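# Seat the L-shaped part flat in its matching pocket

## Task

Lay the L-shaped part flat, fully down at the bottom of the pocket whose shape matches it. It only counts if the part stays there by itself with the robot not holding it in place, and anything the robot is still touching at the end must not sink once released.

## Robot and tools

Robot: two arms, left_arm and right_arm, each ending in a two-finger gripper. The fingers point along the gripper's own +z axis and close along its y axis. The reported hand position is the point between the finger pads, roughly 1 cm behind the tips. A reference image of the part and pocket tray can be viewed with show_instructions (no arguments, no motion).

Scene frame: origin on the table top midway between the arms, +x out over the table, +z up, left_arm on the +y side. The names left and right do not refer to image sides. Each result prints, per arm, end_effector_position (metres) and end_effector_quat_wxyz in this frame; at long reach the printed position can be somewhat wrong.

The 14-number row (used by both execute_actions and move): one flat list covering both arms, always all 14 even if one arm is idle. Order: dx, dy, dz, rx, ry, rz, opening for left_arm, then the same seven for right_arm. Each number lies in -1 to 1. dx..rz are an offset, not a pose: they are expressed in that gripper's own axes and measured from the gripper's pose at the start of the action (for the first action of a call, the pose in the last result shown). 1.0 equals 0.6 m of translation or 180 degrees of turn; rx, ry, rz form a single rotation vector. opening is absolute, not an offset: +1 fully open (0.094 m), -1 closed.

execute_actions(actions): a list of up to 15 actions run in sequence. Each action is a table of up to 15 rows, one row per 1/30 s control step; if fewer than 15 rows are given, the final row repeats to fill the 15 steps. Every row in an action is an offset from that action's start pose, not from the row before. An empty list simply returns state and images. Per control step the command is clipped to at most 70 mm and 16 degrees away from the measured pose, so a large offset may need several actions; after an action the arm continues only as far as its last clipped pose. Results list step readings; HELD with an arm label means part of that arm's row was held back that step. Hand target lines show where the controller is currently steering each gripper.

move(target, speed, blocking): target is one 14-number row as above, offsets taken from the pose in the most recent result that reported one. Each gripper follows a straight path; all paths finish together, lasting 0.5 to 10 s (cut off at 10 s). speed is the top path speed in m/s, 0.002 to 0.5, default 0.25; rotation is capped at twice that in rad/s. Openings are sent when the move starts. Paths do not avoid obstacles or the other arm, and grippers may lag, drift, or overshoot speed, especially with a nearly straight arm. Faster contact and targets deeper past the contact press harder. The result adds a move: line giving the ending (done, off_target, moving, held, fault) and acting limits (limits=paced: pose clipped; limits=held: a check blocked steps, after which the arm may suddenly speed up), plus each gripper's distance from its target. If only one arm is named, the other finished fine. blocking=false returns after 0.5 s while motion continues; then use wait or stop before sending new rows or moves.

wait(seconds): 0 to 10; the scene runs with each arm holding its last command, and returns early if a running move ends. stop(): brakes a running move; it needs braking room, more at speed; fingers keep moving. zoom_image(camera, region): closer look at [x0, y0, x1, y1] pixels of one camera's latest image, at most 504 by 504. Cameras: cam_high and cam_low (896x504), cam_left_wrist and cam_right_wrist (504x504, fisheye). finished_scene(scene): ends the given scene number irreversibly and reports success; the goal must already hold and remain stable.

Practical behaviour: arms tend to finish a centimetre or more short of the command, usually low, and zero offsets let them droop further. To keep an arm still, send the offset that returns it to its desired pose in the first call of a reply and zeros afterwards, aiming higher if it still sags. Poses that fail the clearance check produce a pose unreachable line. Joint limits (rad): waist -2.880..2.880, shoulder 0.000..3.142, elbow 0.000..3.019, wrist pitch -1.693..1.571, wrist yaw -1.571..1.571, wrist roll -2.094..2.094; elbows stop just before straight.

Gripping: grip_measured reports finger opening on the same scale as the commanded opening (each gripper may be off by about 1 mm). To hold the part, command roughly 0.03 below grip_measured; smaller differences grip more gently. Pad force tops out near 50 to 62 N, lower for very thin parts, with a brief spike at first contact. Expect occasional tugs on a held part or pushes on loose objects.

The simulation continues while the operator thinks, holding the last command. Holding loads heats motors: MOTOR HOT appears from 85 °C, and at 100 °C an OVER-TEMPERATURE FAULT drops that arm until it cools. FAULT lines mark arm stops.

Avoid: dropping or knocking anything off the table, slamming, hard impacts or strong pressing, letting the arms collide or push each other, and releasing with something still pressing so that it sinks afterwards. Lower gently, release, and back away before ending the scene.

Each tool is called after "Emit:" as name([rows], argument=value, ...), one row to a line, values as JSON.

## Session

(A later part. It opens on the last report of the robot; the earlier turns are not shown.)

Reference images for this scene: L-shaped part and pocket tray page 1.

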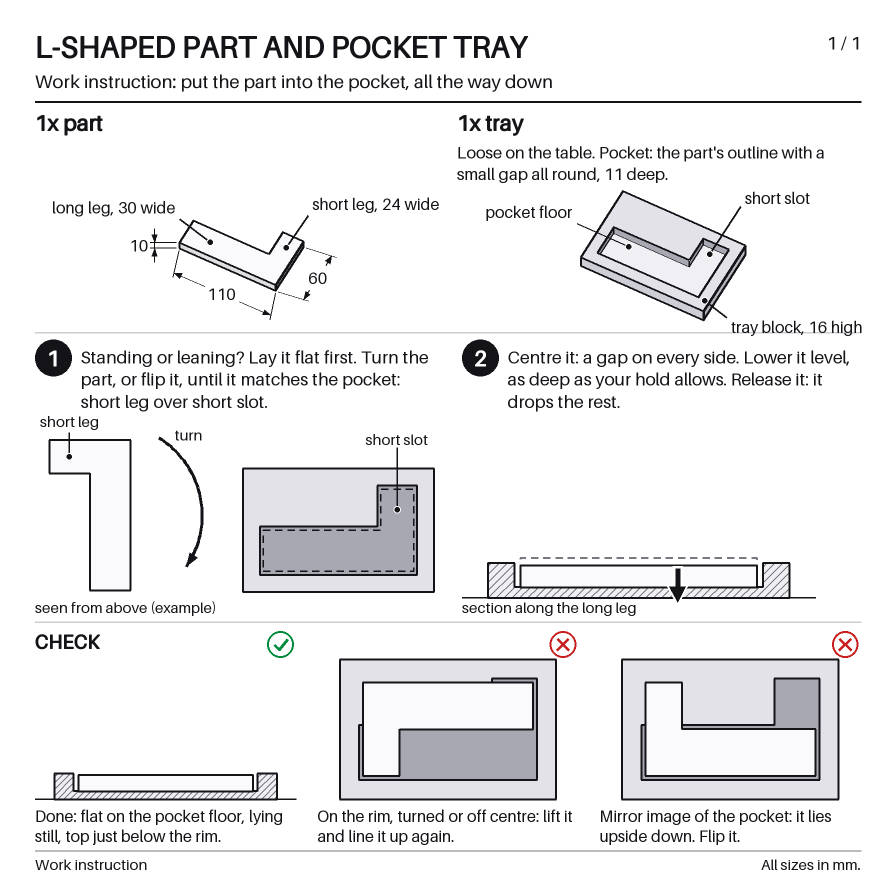

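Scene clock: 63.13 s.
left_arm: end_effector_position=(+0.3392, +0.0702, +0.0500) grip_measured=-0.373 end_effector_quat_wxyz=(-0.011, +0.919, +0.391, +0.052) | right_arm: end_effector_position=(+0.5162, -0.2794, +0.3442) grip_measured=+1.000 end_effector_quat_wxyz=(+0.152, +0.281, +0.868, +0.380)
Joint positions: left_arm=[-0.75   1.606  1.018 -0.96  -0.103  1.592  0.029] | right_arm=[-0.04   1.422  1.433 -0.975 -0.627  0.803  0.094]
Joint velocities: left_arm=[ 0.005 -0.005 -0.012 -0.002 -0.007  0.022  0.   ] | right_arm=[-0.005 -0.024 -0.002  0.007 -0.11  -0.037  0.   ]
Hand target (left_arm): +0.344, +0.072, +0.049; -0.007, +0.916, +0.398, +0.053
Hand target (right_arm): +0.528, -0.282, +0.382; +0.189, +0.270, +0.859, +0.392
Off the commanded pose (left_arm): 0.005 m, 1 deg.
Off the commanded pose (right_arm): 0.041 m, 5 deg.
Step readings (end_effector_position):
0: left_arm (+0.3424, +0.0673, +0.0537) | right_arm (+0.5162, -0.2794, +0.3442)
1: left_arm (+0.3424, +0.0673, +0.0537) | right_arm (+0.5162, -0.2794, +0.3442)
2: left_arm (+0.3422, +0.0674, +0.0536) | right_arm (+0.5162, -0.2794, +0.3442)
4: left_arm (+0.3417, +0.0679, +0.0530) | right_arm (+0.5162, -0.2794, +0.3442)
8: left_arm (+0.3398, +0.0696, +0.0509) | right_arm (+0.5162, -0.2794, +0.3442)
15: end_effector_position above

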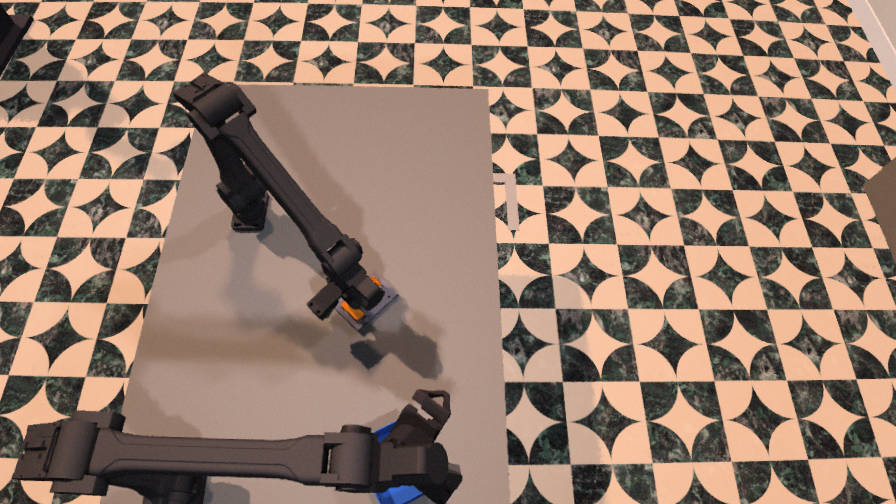

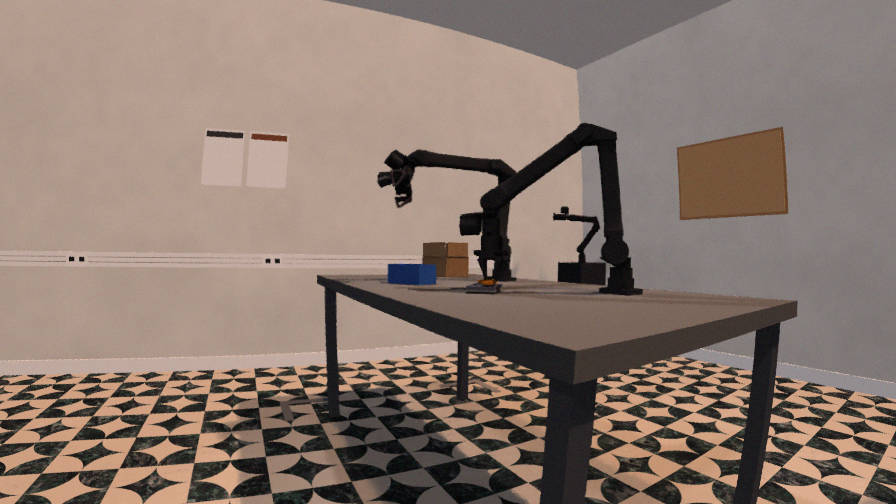

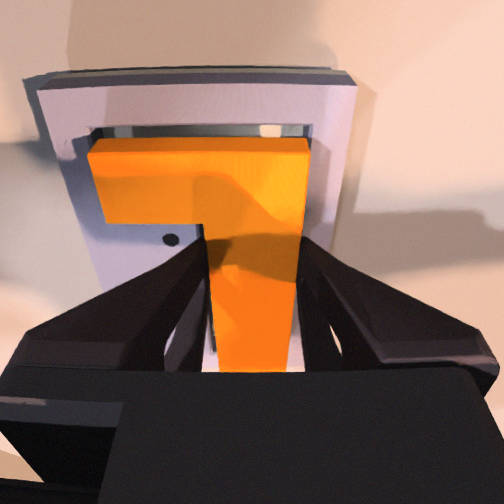

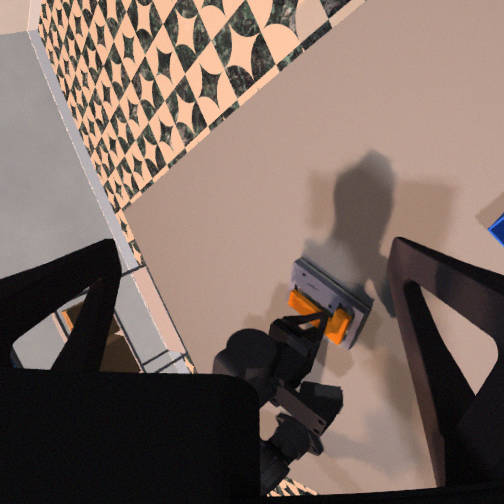

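Emit:
execute_actions([
  [[0.0075,0.004,0.0027,-0.0024,0.0001,-0.0046,-0.405,-0.024,0.054,-0.033,-0.0166,-0.0165,-0.0122,1],[0.0073,0.0048,0.0035,-0.0023,0.0001,-0.0046,-0.405,-0.024,0.054,-0.033,-0.0166,-0.0165,-0.0122,1],[0.0072,0.0055,0.0043,-0.0021,0.0001,-0.0046,-0.405,-0.024,0.054,-0.033,-0.0166,-0.0165,-0.0122,1],[0.0071,0.0063,0.0051,-0.002,0.0001,-0.0046,-0.405,-0.024,0.054,-0.033,-0.0166,-0.0165,-0.0122,1],[0.007,0.0071,0.0059,-0.0019,0.0001,-0.0046,-0.405,-0.024,0.054,-0.033,-0.0166,-0.0165,-0.0122,1],[0.0068,0.0079,0.0067,-0.0018,0.0001,-0.0046,-0.405,-0.024,0.054,-0.033,-0.0166,-0.0165,-0.0122,1],[0.0067,0.0087,0.0075,-0.0017,0.0001,-0.0046,-0.405,-0.024,0.054,-0.033,-0.0166,-0.0165,-0.0122,1],[0.0066,0.0094,0.0083,-0.0015,0.0001,-0.0046,-0.405,-0.024,0.054,-0.033,-0.0166,-0.0165,-0.0122,1],[0.0064,0.0102,0.0091,-0.0014,0.0001,-0.0046,-0.405,-0.024,0.054,-0.033,-0.0166,-0.0165,-0.0122,1],[0.0063,0.011,0.0099,-0.0013,0.0001,-0.0046,-0.405,-0.024,0.054,-0.033,-0.0166,-0.0165,-0.0122,1]],
])

Scene clock: 69.37 s.
left_arm: end_effector_position=(+0.3400, +0.0695, +0.0476) grip_measured=-0.373 end_effector_quat_wxyz=(-0.010, +0.919, +0.391, +0.052) | right_arm: end_effector_position=(+0.5162, -0.2794, +0.3442) grip_measured=+1.000 end_effector_quat_wxyz=(+0.152, +0.281, +0.868, +0.380)
Joint positions: left_arm=[-0.75   1.612  1.018 -0.954 -0.103  1.592  0.029] | right_arm=[-0.04   1.422  1.433 -0.975 -0.627  0.803  0.094]
Joint velocities: left_arm=[-0.005  0.015 -0.002  0.022 -0.051 -0.037 -0.   ] | right_arm=[ 0.005 -0.005 -0.007 -0.012 -0.007  0.037  0.   ]
Hand target (left_arm): +0.347, +0.069, +0.045; -0.009, +0.916, +0.398, +0.053
Hand target (right_arm): +0.528, -0.282, +0.382; +0.189, +0.270, +0.859, +0.392
Off the commanded pose (left_arm): 0.008 m, 1 deg.
Off the commanded pose (right_arm): 0.041 m, 5 deg.
Step readings (end_effector_position):
0: left_arm (+0.3392, +0.0702, +0.0500) | right_arm (+0.5162, -0.2794, +0.3442)
1: left_arm (+0.3392, +0.0702, +0.0500) | right_arm (+0.5162, -0.2794, +0.3442)
2: left_arm (+0.3392, +0.0702, +0.0500) | right_arm (+0.5162, -0.2794, +0.3442)
4: left_arm (+0.3395, +0.0699, +0.0501) | right_arm (+0.5162, -0.2794, +0.3442)
8: left_arm (+0.3399, +0.0696, +0.0501) | right_arm (+0.5162, -0.2794, +0.3442)
15: end_effector_position above

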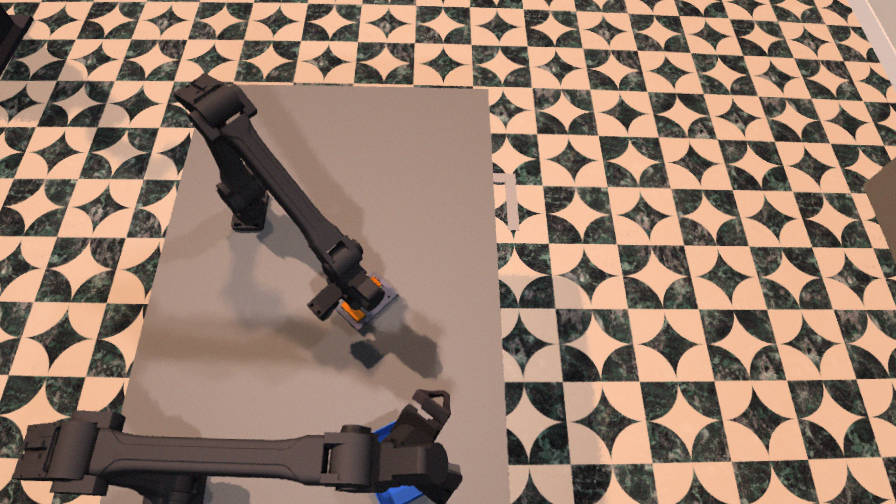

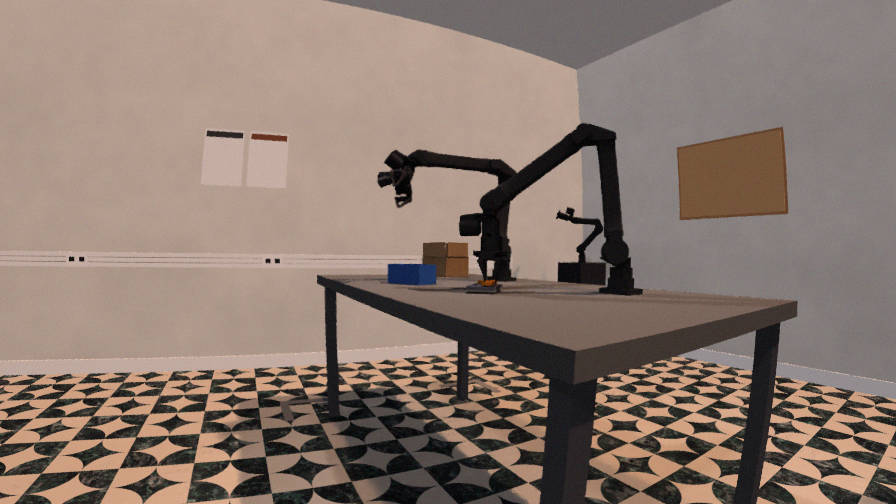

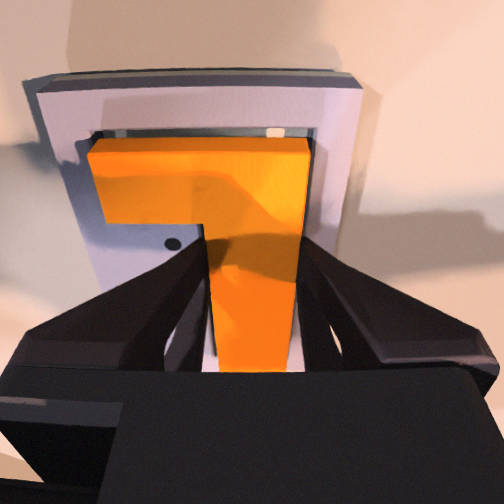

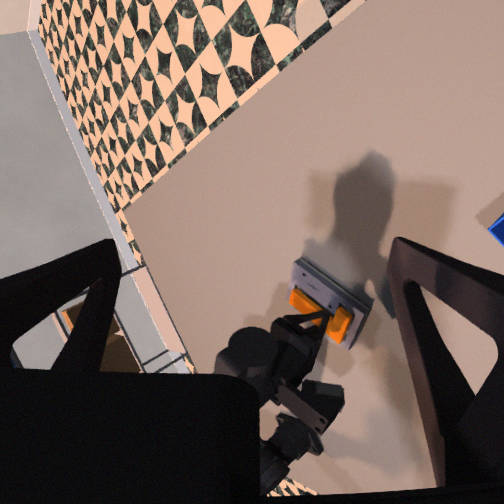

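Emit:
execute_actions(actions=[])

Scene clock: 70.73 s.
left_arm: end_effector_position=(+0.3399, +0.0695, +0.0470) grip_measured=-0.373 end_effector_quat_wxyz=(-0.011, +0.919, +0.391, +0.051) | right_arm: end_effector_position=(+0.5162, -0.2794, +0.3442) grip_measured=+1.000 end_effector_quat_wxyz=(+0.152, +0.281, +0.868, +0.380)
Joint positions: left_arm=[-0.75   1.613  1.018 -0.954 -0.103  1.592  0.029] | right_arm=[-0.04   1.422  1.433 -0.975 -0.627  0.803  0.094]
Joint velocities: left_arm=[-0.005 -0.005  0.007 -0.017  0.007  0.007  0.001] | right_arm=[-0.015 -0.005 -0.012 -0.017 -0.007 -0.007  0.   ]
Hand target (left_arm): +0.347, +0.069, +0.044; -0.009, +0.916, +0.398, +0.053
Hand target (right_arm): +0.528, -0.282, +0.382; +0.189, +0.270, +0.859, +0.392
Off the commanded pose (left_arm): 0.008 m, 1 deg.
Off the commanded pose (right_arm): 0.041 m, 5 deg.

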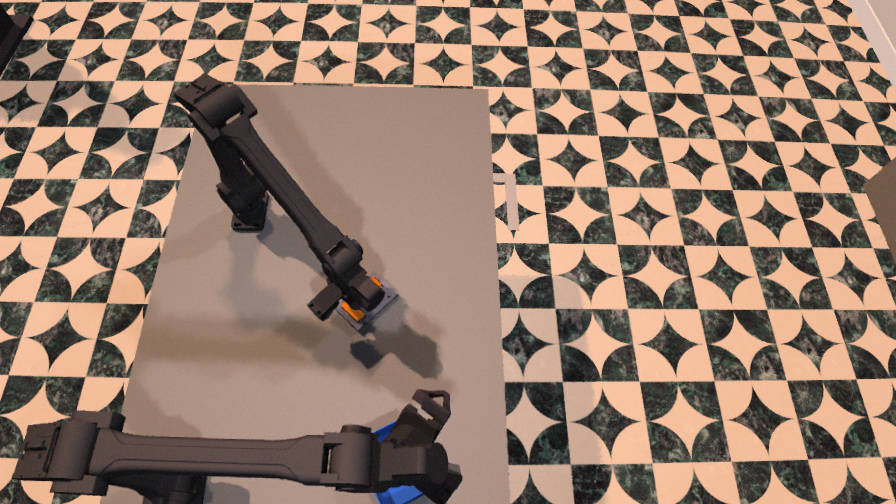

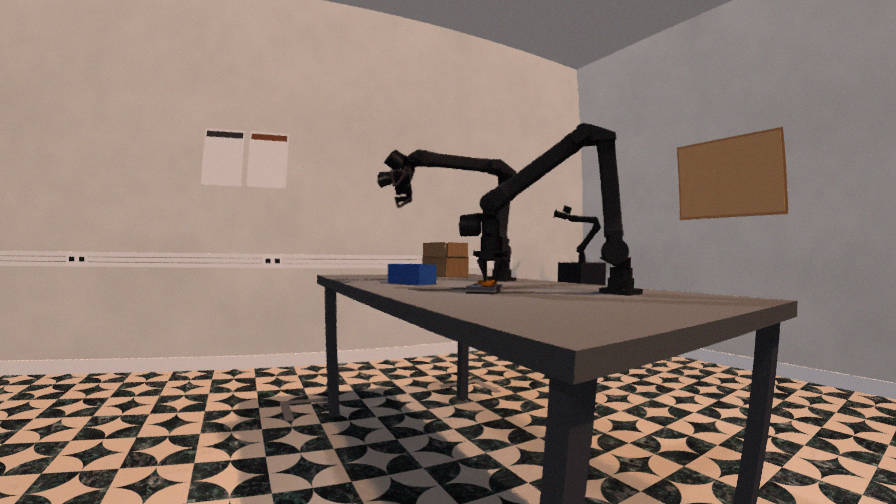

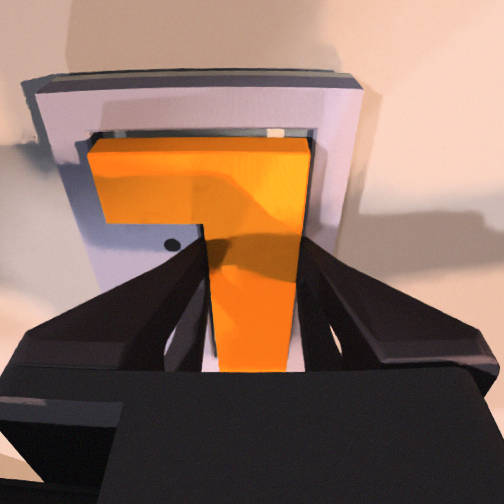

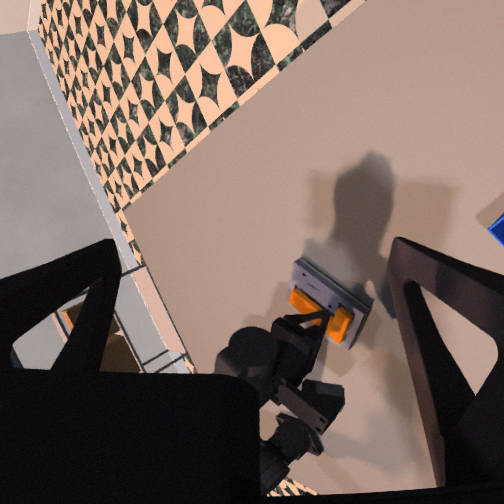

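Emit:
show_instructions()

Emit:
zoom_image(camera="cam_left_wrist", region=[60, 100, 350, 250])

Reference images for this scene: L-shaped part and pocket tray page 1.

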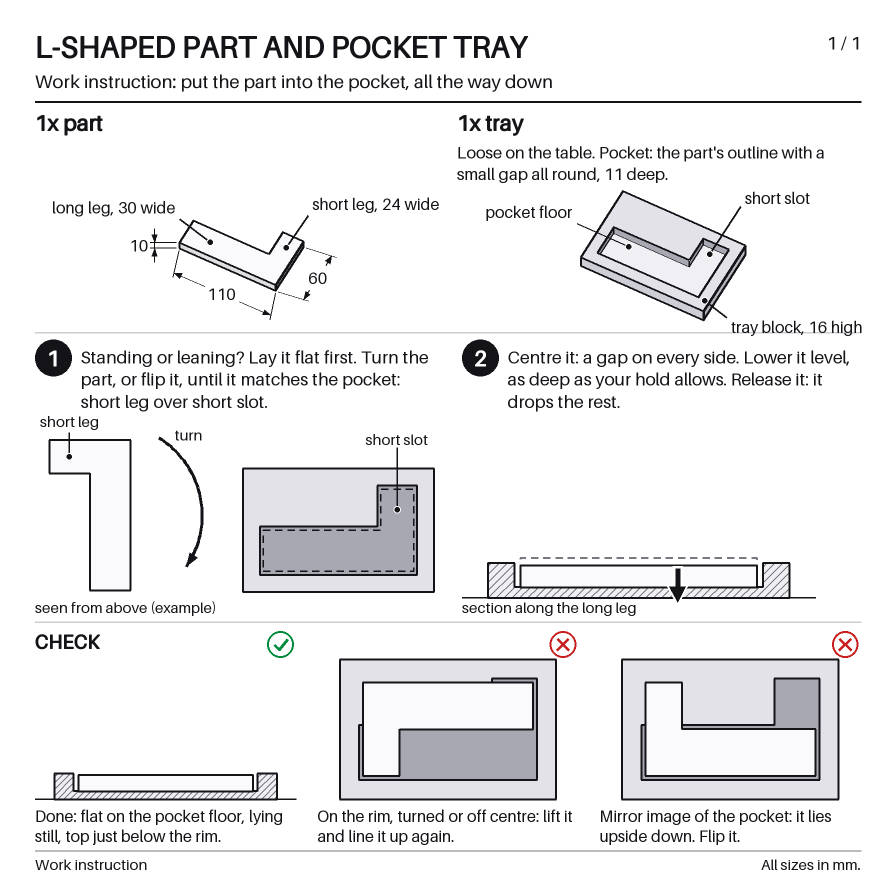

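Region (60, 100, 350, 250) of cam_left_wrist's 504x504 image, scaled by 1.738, with more detail than that image has; it fills the top 261 rows of this view, and the rest is white.

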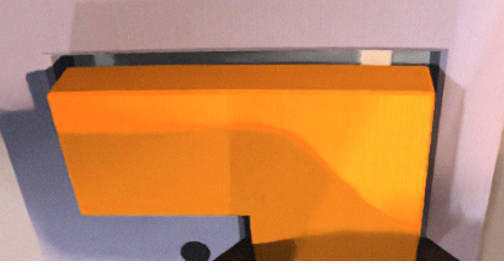

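Emit:
execute_actions([
  [[0.0070,0.0091,0.0065,-0.0013,0.0003,-0.0047,-0.405,-0.024,0.054,-0.033,-0.0166,-0.0165,-0.0122,1],[0.0069,0.0091,0.0069,-0.0011,0.0003,-0.0047,-0.405,-0.024,0.054,-0.033,-0.0166,-0.0165,-0.0122,1],[0.0069,0.0092,0.0074,-0.0010,0.0003,-0.0047,-0.405,-0.024,0.054,-0.033,-0.0166,-0.0165,-0.0122,1],[0.0068,0.0092,0.0078,-0.0009,0.0003,-0.0047,-0.405,-0.024,0.054,-0.033,-0.0166,-0.0165,-0.0122,1],[0.0068,0.0093,0.0083,-0.0007,0.0003,-0.0047,-0.405,-0.024,0.054,-0.033,-0.0166,-0.0165,-0.0122,1],[0.0067,0.0094,0.0088,-0.0006,0.0003,-0.0047,-0.405,-0.024,0.054,-0.033,-0.0166,-0.0165,-0.0122,1],[0.0067,0.0094,0.0092,-0.0005,0.0003,-0.0047,-0.405,-0.024,0.054,-0.033,-0.0166,-0.0165,-0.0122,1],[0.0066,0.0095,0.0097,-0.0004,0.0003,-0.0047,-0.405,-0.024,0.054,-0.033,-0.0166,-0.0165,-0.0122,1],[0.0066,0.0095,0.0101,-0.0002,0.0003,-0.0047,-0.405,-0.024,0.054,-0.033,-0.0166,-0.0165,-0.0122,1],[0.0065,0.0096,0.0106,-0.0001,0.0003,-0.0047,-0.405,-0.024,0.054,-0.033,-0.0166,-0.0165,-0.0122,1]],
])

Scene clock: 73.70 s.
left_arm: end_effector_position=(+0.3401, +0.0694, +0.0439) grip_measured=-0.373 end_effector_quat_wxyz=(-0.013, +0.919, +0.391, +0.051) | right_arm: end_effector_position=(+0.5162, -0.2794, +0.3442) grip_measured=+1.000 end_effector_quat_wxyz=(+0.152, +0.281, +0.868, +0.380)
Joint positions: left_arm=[-0.75   1.621  1.018 -0.95  -0.103  1.592  0.029] | right_arm=[-0.04   1.422  1.433 -0.975 -0.627  0.803  0.094]
Joint velocities: left_arm=[-0.015  0.015 -0.002 -0.002 -0.11  -0.037 -0.   ] | right_arm=[-0.015 -0.005 -0.002 -0.002 -0.095 -0.051  0.   ]
Hand target (left_arm): +0.347, +0.069, +0.041; -0.011, +0.916, +0.398, +0.052
Hand target (right_arm): +0.528, -0.282, +0.382; +0.189, +0.270, +0.859, +0.392
Off the commanded pose (left_arm): 0.008 m, 1 deg.
Off the commanded pose (right_arm): 0.041 m, 5 deg.
Step readings (end_effector_position):
0: left_arm (+0.3399, +0.0695, +0.0470) | right_arm (+0.5162, -0.2794, +0.3442)
1: left_arm (+0.3399, +0.0695, +0.0470) | right_arm (+0.5162, -0.2794, +0.3442)
2: left_arm (+0.3400, +0.0695, +0.0470) | right_arm (+0.5162, -0.2794, +0.3442)
4: left_arm (+0.3402, +0.0693, +0.0468) | right_arm (+0.5162, -0.2794, +0.3442)
8: left_arm (+0.3402, +0.0693, +0.0459) | right_arm (+0.5162, -0.2794, +0.3442)
15: end_effector_position above

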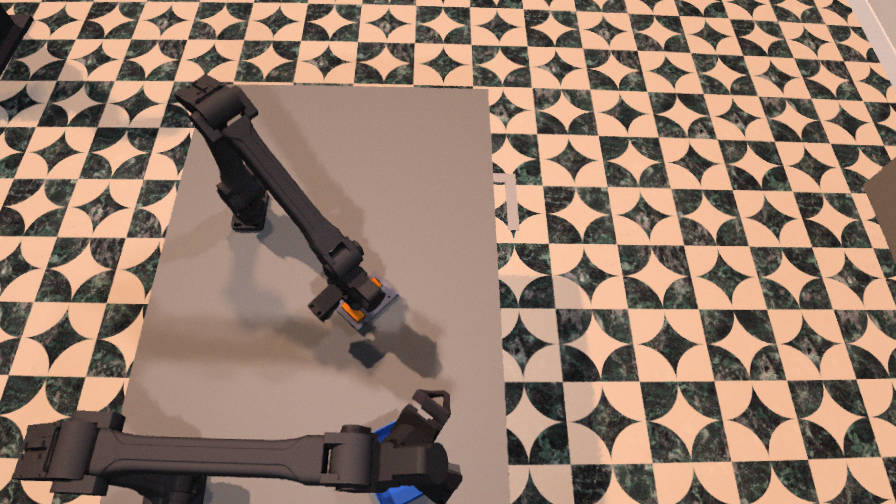

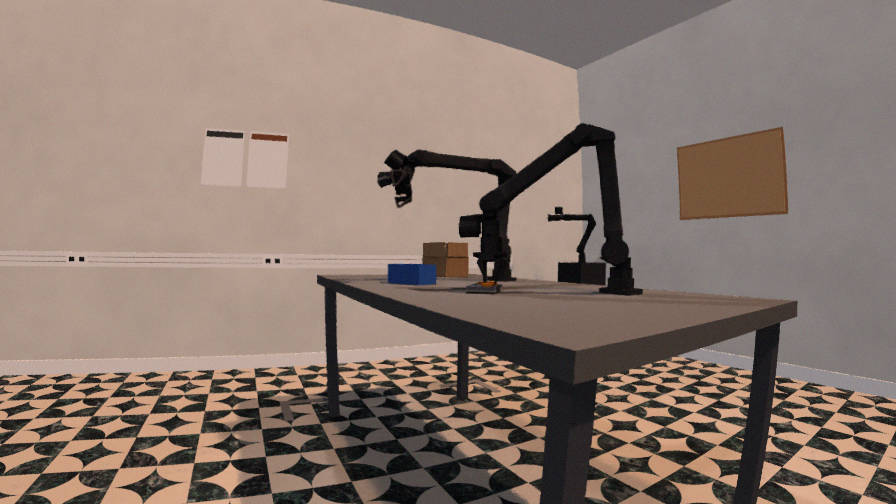

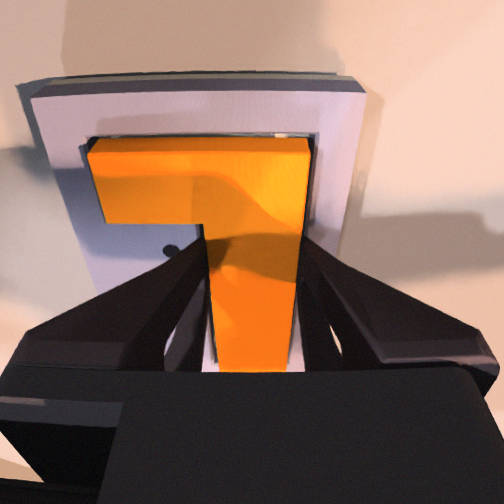

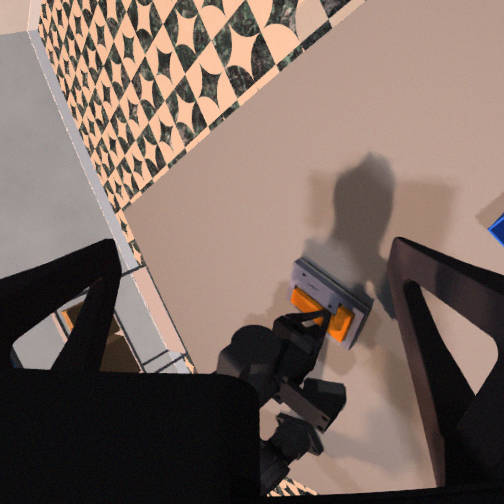

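Emit:
zoom_image(camera="cam_left_wrist", region=[60, 100, 350, 390])

Emit:
zoom_image(camera="cam_low", region=[450, 255, 520, 300])

Region (60, 100, 350, 390) of cam_left_wrist's 504x504 image, scaled by 1.738, with more detail than that image has.

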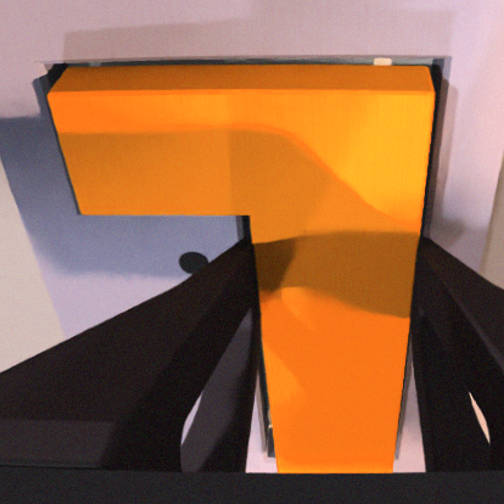

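Region (450, 255, 520, 300) of cam_low's 896x504 image, scaled by 7.200, with more detail than that image has; it fills the top 324 rows of this view, and the rest is white.

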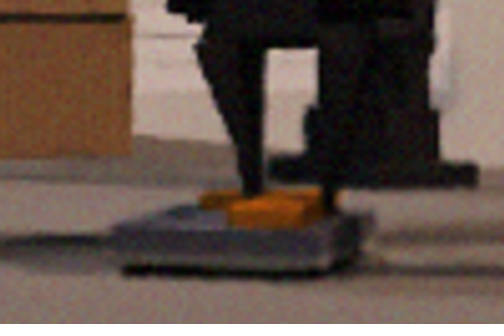

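Emit:
execute_actions([
  [[0.0068,0.009,0.0048,-0.0014,0.0003,-0.0047,-0.395,-0.024,0.054,-0.033,-0.0166,-0.0165,-0.0122,1],[0.0068,0.009,0.0048,-0.0014,0.0003,-0.0047,-0.385,-0.024,0.054,-0.033,-0.0166,-0.0165,-0.0122,1],[0.0068,0.009,0.0048,-0.0014,0.0003,-0.0047,-0.375,-0.024,0.054,-0.033,-0.0166,-0.0165,-0.0122,1],[0.0068,0.009,0.0048,-0.0014,0.0003,-0.0047,-0.365,-0.024,0.054,-0.033,-0.0166,-0.0165,-0.0122,1],[0.0068,0.009,0.0048,-0.0014,0.0003,-0.0047,-0.355,-0.024,0.054,-0.033,-0.0166,-0.0165,-0.0122,1],[0.0068,0.009,0.0048,-0.0014,0.0003,-0.0047,-0.345,-0.024,0.054,-0.033,-0.0166,-0.0165,-0.0122,1],[0.0068,0.009,0.0048,-0.0014,0.0003,-0.0047,-0.335,-0.024,0.054,-0.033,-0.0166,-0.0165,-0.0122,1],[0.0068,0.009,0.0048,-0.0014,0.0003,-0.0047,-0.325,-0.024,0.054,-0.033,-0.0166,-0.0165,-0.0122,1],[0.0068,0.009,0.0048,-0.0014,0.0003,-0.0047,-0.31,-0.024,0.054,-0.033,-0.0166,-0.0165,-0.0122,1],[0.0068,0.009,0.0048,-0.0014,0.0003,-0.0047,-0.29,-0.024,0.054,-0.033,-0.0166,-0.0165,-0.0122,1],[0.0068,0.009,0.0048,-0.0014,0.0003,-0.0047,-0.27,-0.024,0.054,-0.033,-0.0166,-0.0165,-0.0122,1],[0.0068,0.009,0.0048,-0.0014,0.0003,-0.0047,-0.25,-0.024,0.054,-0.033,-0.0166,-0.0165,-0.0122,1],[0.0068,0.009,0.0048,-0.0014,0.0003,-0.0047,-0.23,-0.024,0.054,-0.033,-0.0166,-0.0165,-0.0122,1],[0.0068,0.009,0.0048,-0.0014,0.0003,-0.0047,-0.21,-0.024,0.054,-0.033,-0.0166,-0.0165,-0.0122,1],[0.0068,0.009,0.0048,-0.0014,0.0003,-0.0047,-0.2,-0.024,0.054,-0.033,-0.0166,-0.0165,-0.0122,1]],
])

Scene clock: 76.10 s.
left_arm: end_effector_position=(+0.3401, +0.0694, +0.0438) grip_measured=-0.208 end_effector_quat_wxyz=(-0.013, +0.919, +0.391, +0.051) | right_arm: end_effector_position=(+0.5162, -0.2794, +0.3442) grip_measured=+1.000 end_effector_quat_wxyz=(+0.152, +0.281, +0.868, +0.380)
Joint positions: left_arm=[-0.75   1.621  1.018 -0.95  -0.103  1.592  0.037] | right_arm=[-0.04   1.422  1.433 -0.975 -0.627  0.803  0.094]
Joint velocities: left_arm=[ 0.005 -0.015  0.012  0.007 -0.022  0.037  0.012] | right_arm=[ 0.005 -0.005  0.007 -0.007 -0.037 -0.007  0.   ]
Hand target (left_arm): +0.347, +0.069, +0.041; -0.011, +0.916, +0.398, +0.052
Hand target (right_arm): +0.528, -0.282, +0.382; +0.189, +0.270, +0.859, +0.392
Off the commanded pose (left_arm): 0.007 m, 1 deg.
Off the commanded pose (right_arm): 0.041 m, 5 deg.
Step readings (end_effector_position):
0: left_arm (+0.3401, +0.0694, +0.0438) | right_arm (+0.5162, -0.2794, +0.3442)
1: left_arm (+0.3401, +0.0694, +0.0438) | right_arm (+0.5162, -0.2794, +0.3442)
2: left_arm (+0.3401, +0.0694, +0.0438) | right_arm (+0.5162, -0.2794, +0.3442)
4: left_arm (+0.3401, +0.0694, +0.0438) | right_arm (+0.5162, -0.2794, +0.3442)
8: left_arm (+0.3401, +0.0694, +0.0438) | right_arm (+0.5162, -0.2794, +0.3442)
15: end_effector_position above

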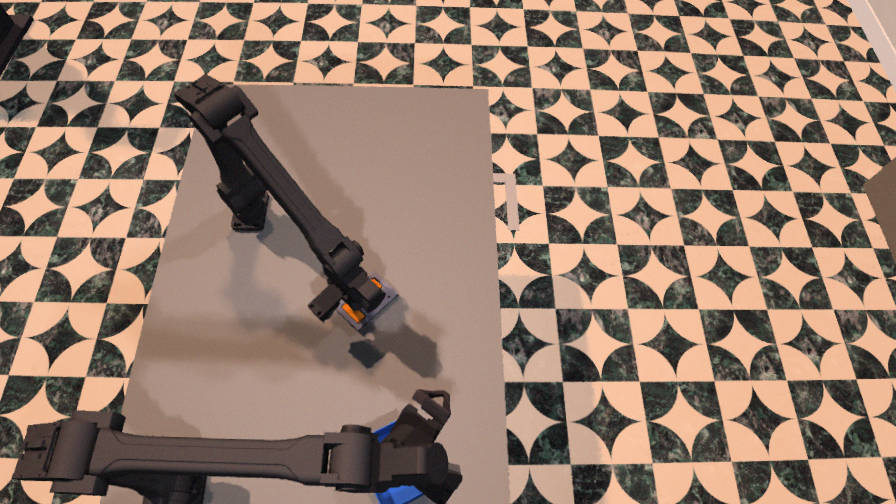

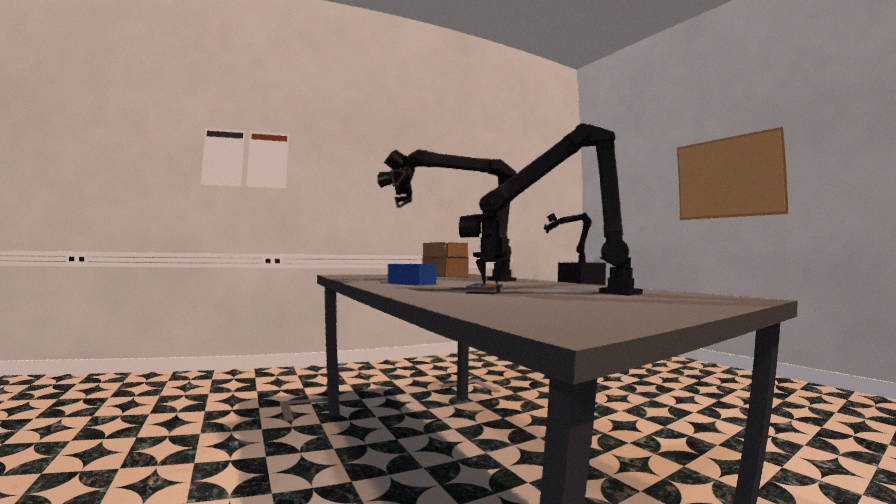

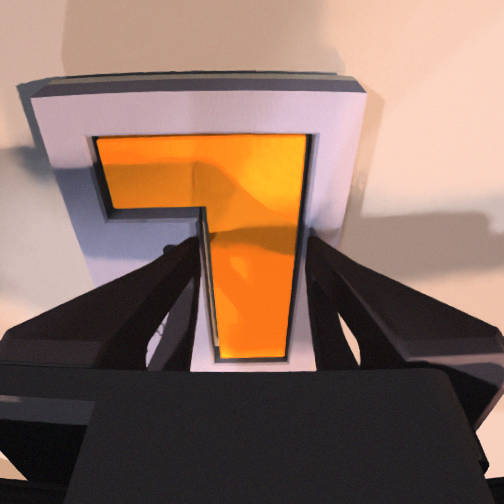

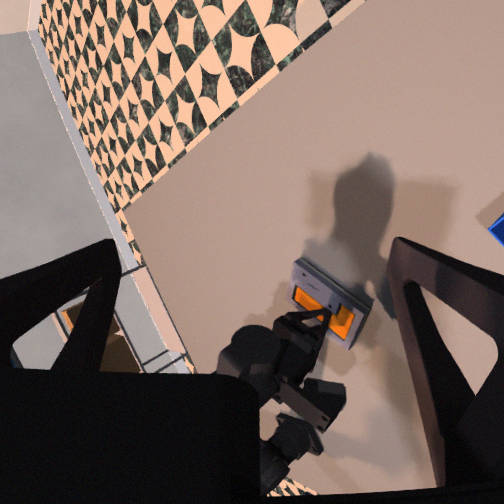

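Emit:
execute_actions([
  [[0.0068,0.009,0.002,-0.0014,0.0003,-0.0047,-0.2,-0.024,0.054,-0.033,-0.0166,-0.0165,-0.0122,1],[0.0068,0.009,-0.002,-0.0014,0.0003,-0.0047,-0.2,-0.024,0.054,-0.033,-0.0166,-0.0165,-0.0122,1],[0.0068,0.009,-0.007,-0.0014,0.0003,-0.0047,-0.2,-0.024,0.054,-0.033,-0.0166,-0.0165,-0.0122,1],[0.0068,0.009,-0.013,-0.0014,0.0003,-0.0047,-0.2,-0.024,0.054,-0.033,-0.0166,-0.0165,-0.0122,1],[0.0068,0.009,-0.02,-0.0014,0.0003,-0.0047,-0.2,-0.024,0.054,-0.033,-0.0166,-0.0165,-0.0122,1],[0.0068,0.009,-0.028,-0.0014,0.0003,-0.0047,-0.2,-0.024,0.054,-0.033,-0.0166,-0.0165,-0.0122,1],[0.0068,0.009,-0.036,-0.0014,0.0003,-0.0047,-0.2,-0.024,0.054,-0.033,-0.0166,-0.0165,-0.0122,1],[0.0068,0.009,-0.044,-0.0014,0.0003,-0.0047,-0.2,-0.024,0.054,-0.033,-0.0166,-0.0165,-0.0122,1],[0.0068,0.009,-0.052,-0.0014,0.0003,-0.0047,-0.2,-0.024,0.054,-0.033,-0.0166,-0.0165,-0.0122,1],[0.0068,0.009,-0.06,-0.0014,0.0003,-0.0047,-0.2,-0.024,0.054,-0.033,-0.0166,-0.0165,-0.0122,1],[0.0068,0.009,-0.067,-0.0014,0.0003,-0.0047,-0.2,-0.024,0.054,-0.033,-0.0166,-0.0165,-0.0122,1],[0.0068,0.009,-0.073,-0.0014,0.0003,-0.0047,-0.2,-0.024,0.054,-0.033,-0.0166,-0.0165,-0.0122,1],[0.0068,0.009,-0.078,-0.0014,0.0003,-0.0047,-0.2,-0.024,0.054,-0.033,-0.0166,-0.0165,-0.0122,1],[0.0068,0.009,-0.081,-0.0014,0.0003,-0.0047,-0.2,-0.024,0.054,-0.033,-0.0166,-0.0165,-0.0122,1],[0.0068,0.009,-0.083,-0.0014,0.0003,-0.0047,-0.2,-0.024,0.054,-0.033,-0.0166,-0.0165,-0.0122,1]],
])

Scene clock: 77.57 s.
left_arm: end_effector_position=(+0.3261, +0.0823, +0.0633) grip_measured=-0.202 end_effector_quat_wxyz=(-0.041, +0.918, +0.392, +0.038) | right_arm: end_effector_position=(+0.5162, -0.2794, +0.3442) grip_measured=+1.000 end_effector_quat_wxyz=(+0.152, +0.281, +0.868, +0.380)
Joint positions: left_arm=[-0.75   1.583  1.031 -1.063 -0.103  1.587  0.038] | right_arm=[-0.04   1.422  1.433 -0.975 -0.627  0.803  0.094]
Joint velocities: left_arm=[-0.005 -0.2    0.149 -0.212  0.007 -0.022 -0.   ] | right_arm=[-0.015 -0.015 -0.007 -0.017 -0.022  0.037  0.   ]
Hand target (left_arm): +0.342, +0.067, +0.094; -0.010, +0.916, +0.398, +0.052
Hand target (right_arm): +0.528, -0.282, +0.382; +0.189, +0.270, +0.859, +0.392
Off the commanded pose (left_arm): 0.039 m, 4 deg.
Off the commanded pose (right_arm): 0.041 m, 5 deg.
Step readings (end_effector_position):
0: left_arm (+0.3401, +0.0694, +0.0438) | right_arm (+0.5162, -0.2794, +0.3442)
1: left_arm (+0.3401, +0.0694, +0.0438) | right_arm (+0.5162, -0.2794, +0.3442)
2: left_arm (+0.3401, +0.0694, +0.0438) | right_arm (+0.5162, -0.2794, +0.3442)
4: left_arm (+0.3398, +0.0697, +0.0438) | right_arm (+0.5162, -0.2794, +0.3442)
8: left_arm (+0.3338, +0.0752, +0.0444) | right_arm (+0.5162, -0.2794, +0.3442)
15: end_effector_position above

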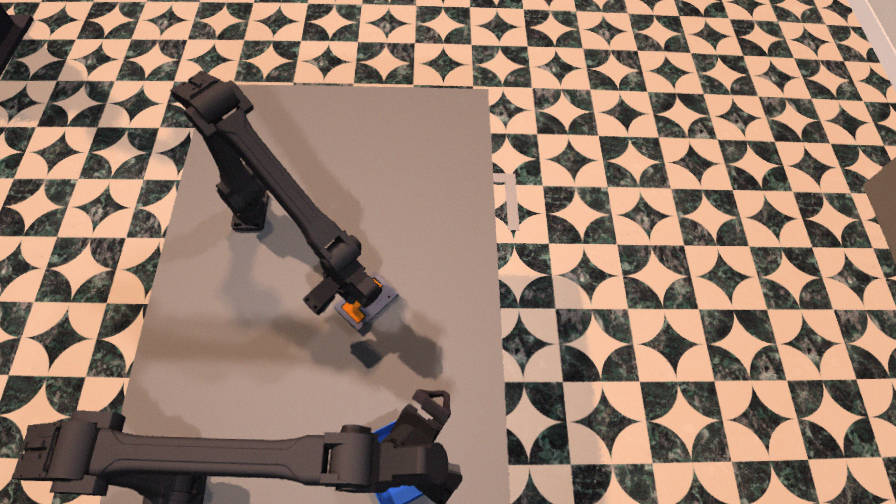

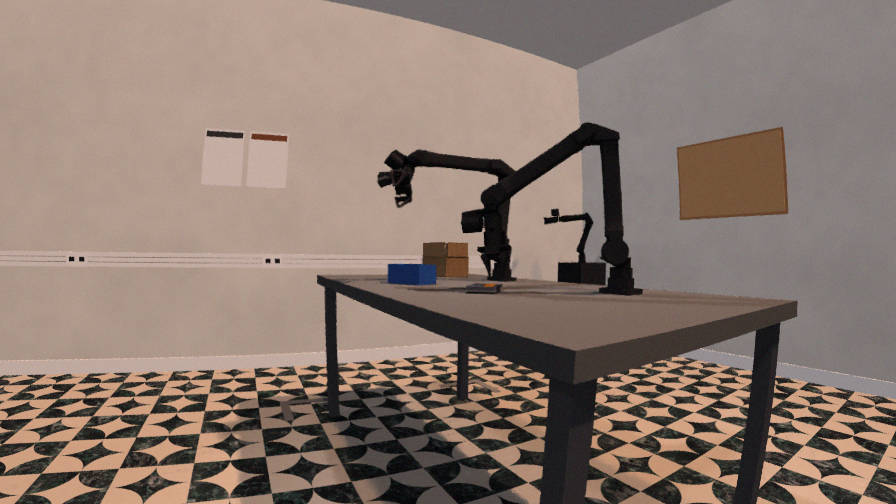

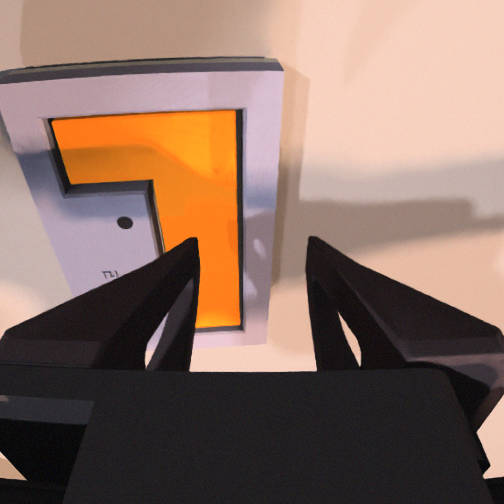

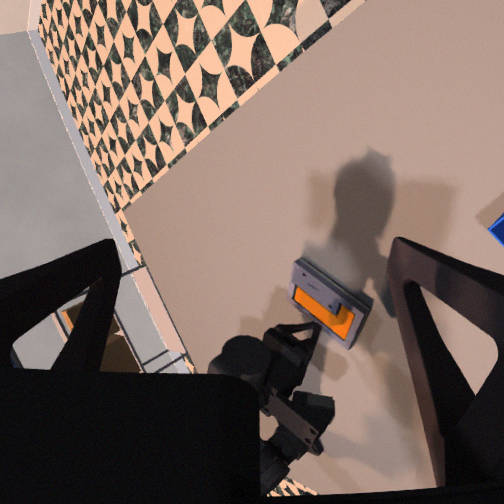

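Emit:
zoom_image(camera="cam_low", region=[450, 255, 520, 300])

Emit:
zoom_image(camera="cam_left_wrist", region=[0, 50, 310, 360])

Region (450, 255, 520, 300) of cam_low's 896x504 image, scaled by 7.200, with more detail than that image has; it fills the top 324 rows of this view, and the rest is white.

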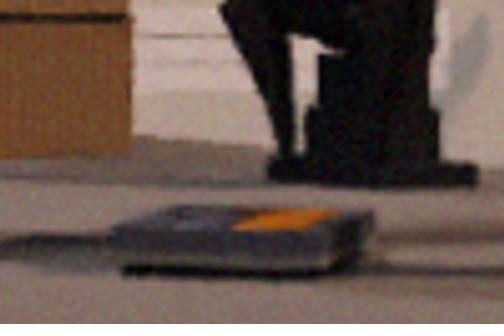

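Region (0, 50, 310, 360) of cam_left_wrist's 504x504 image, scaled by 1.626, with more detail than that image has.

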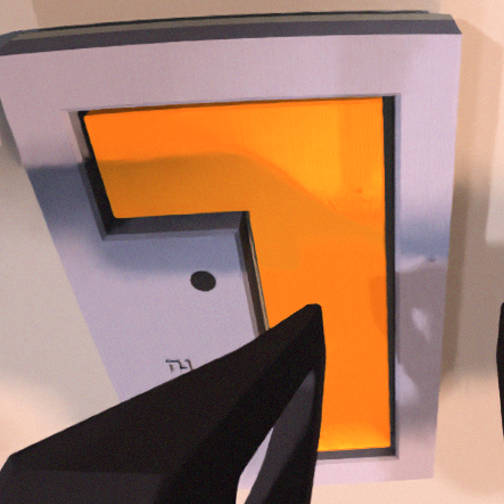

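The part lies flat in the pocket, below the rim, and the gripper is clear.

Emit:
finished_scene(scene=2)

The scene is finished: the task was done.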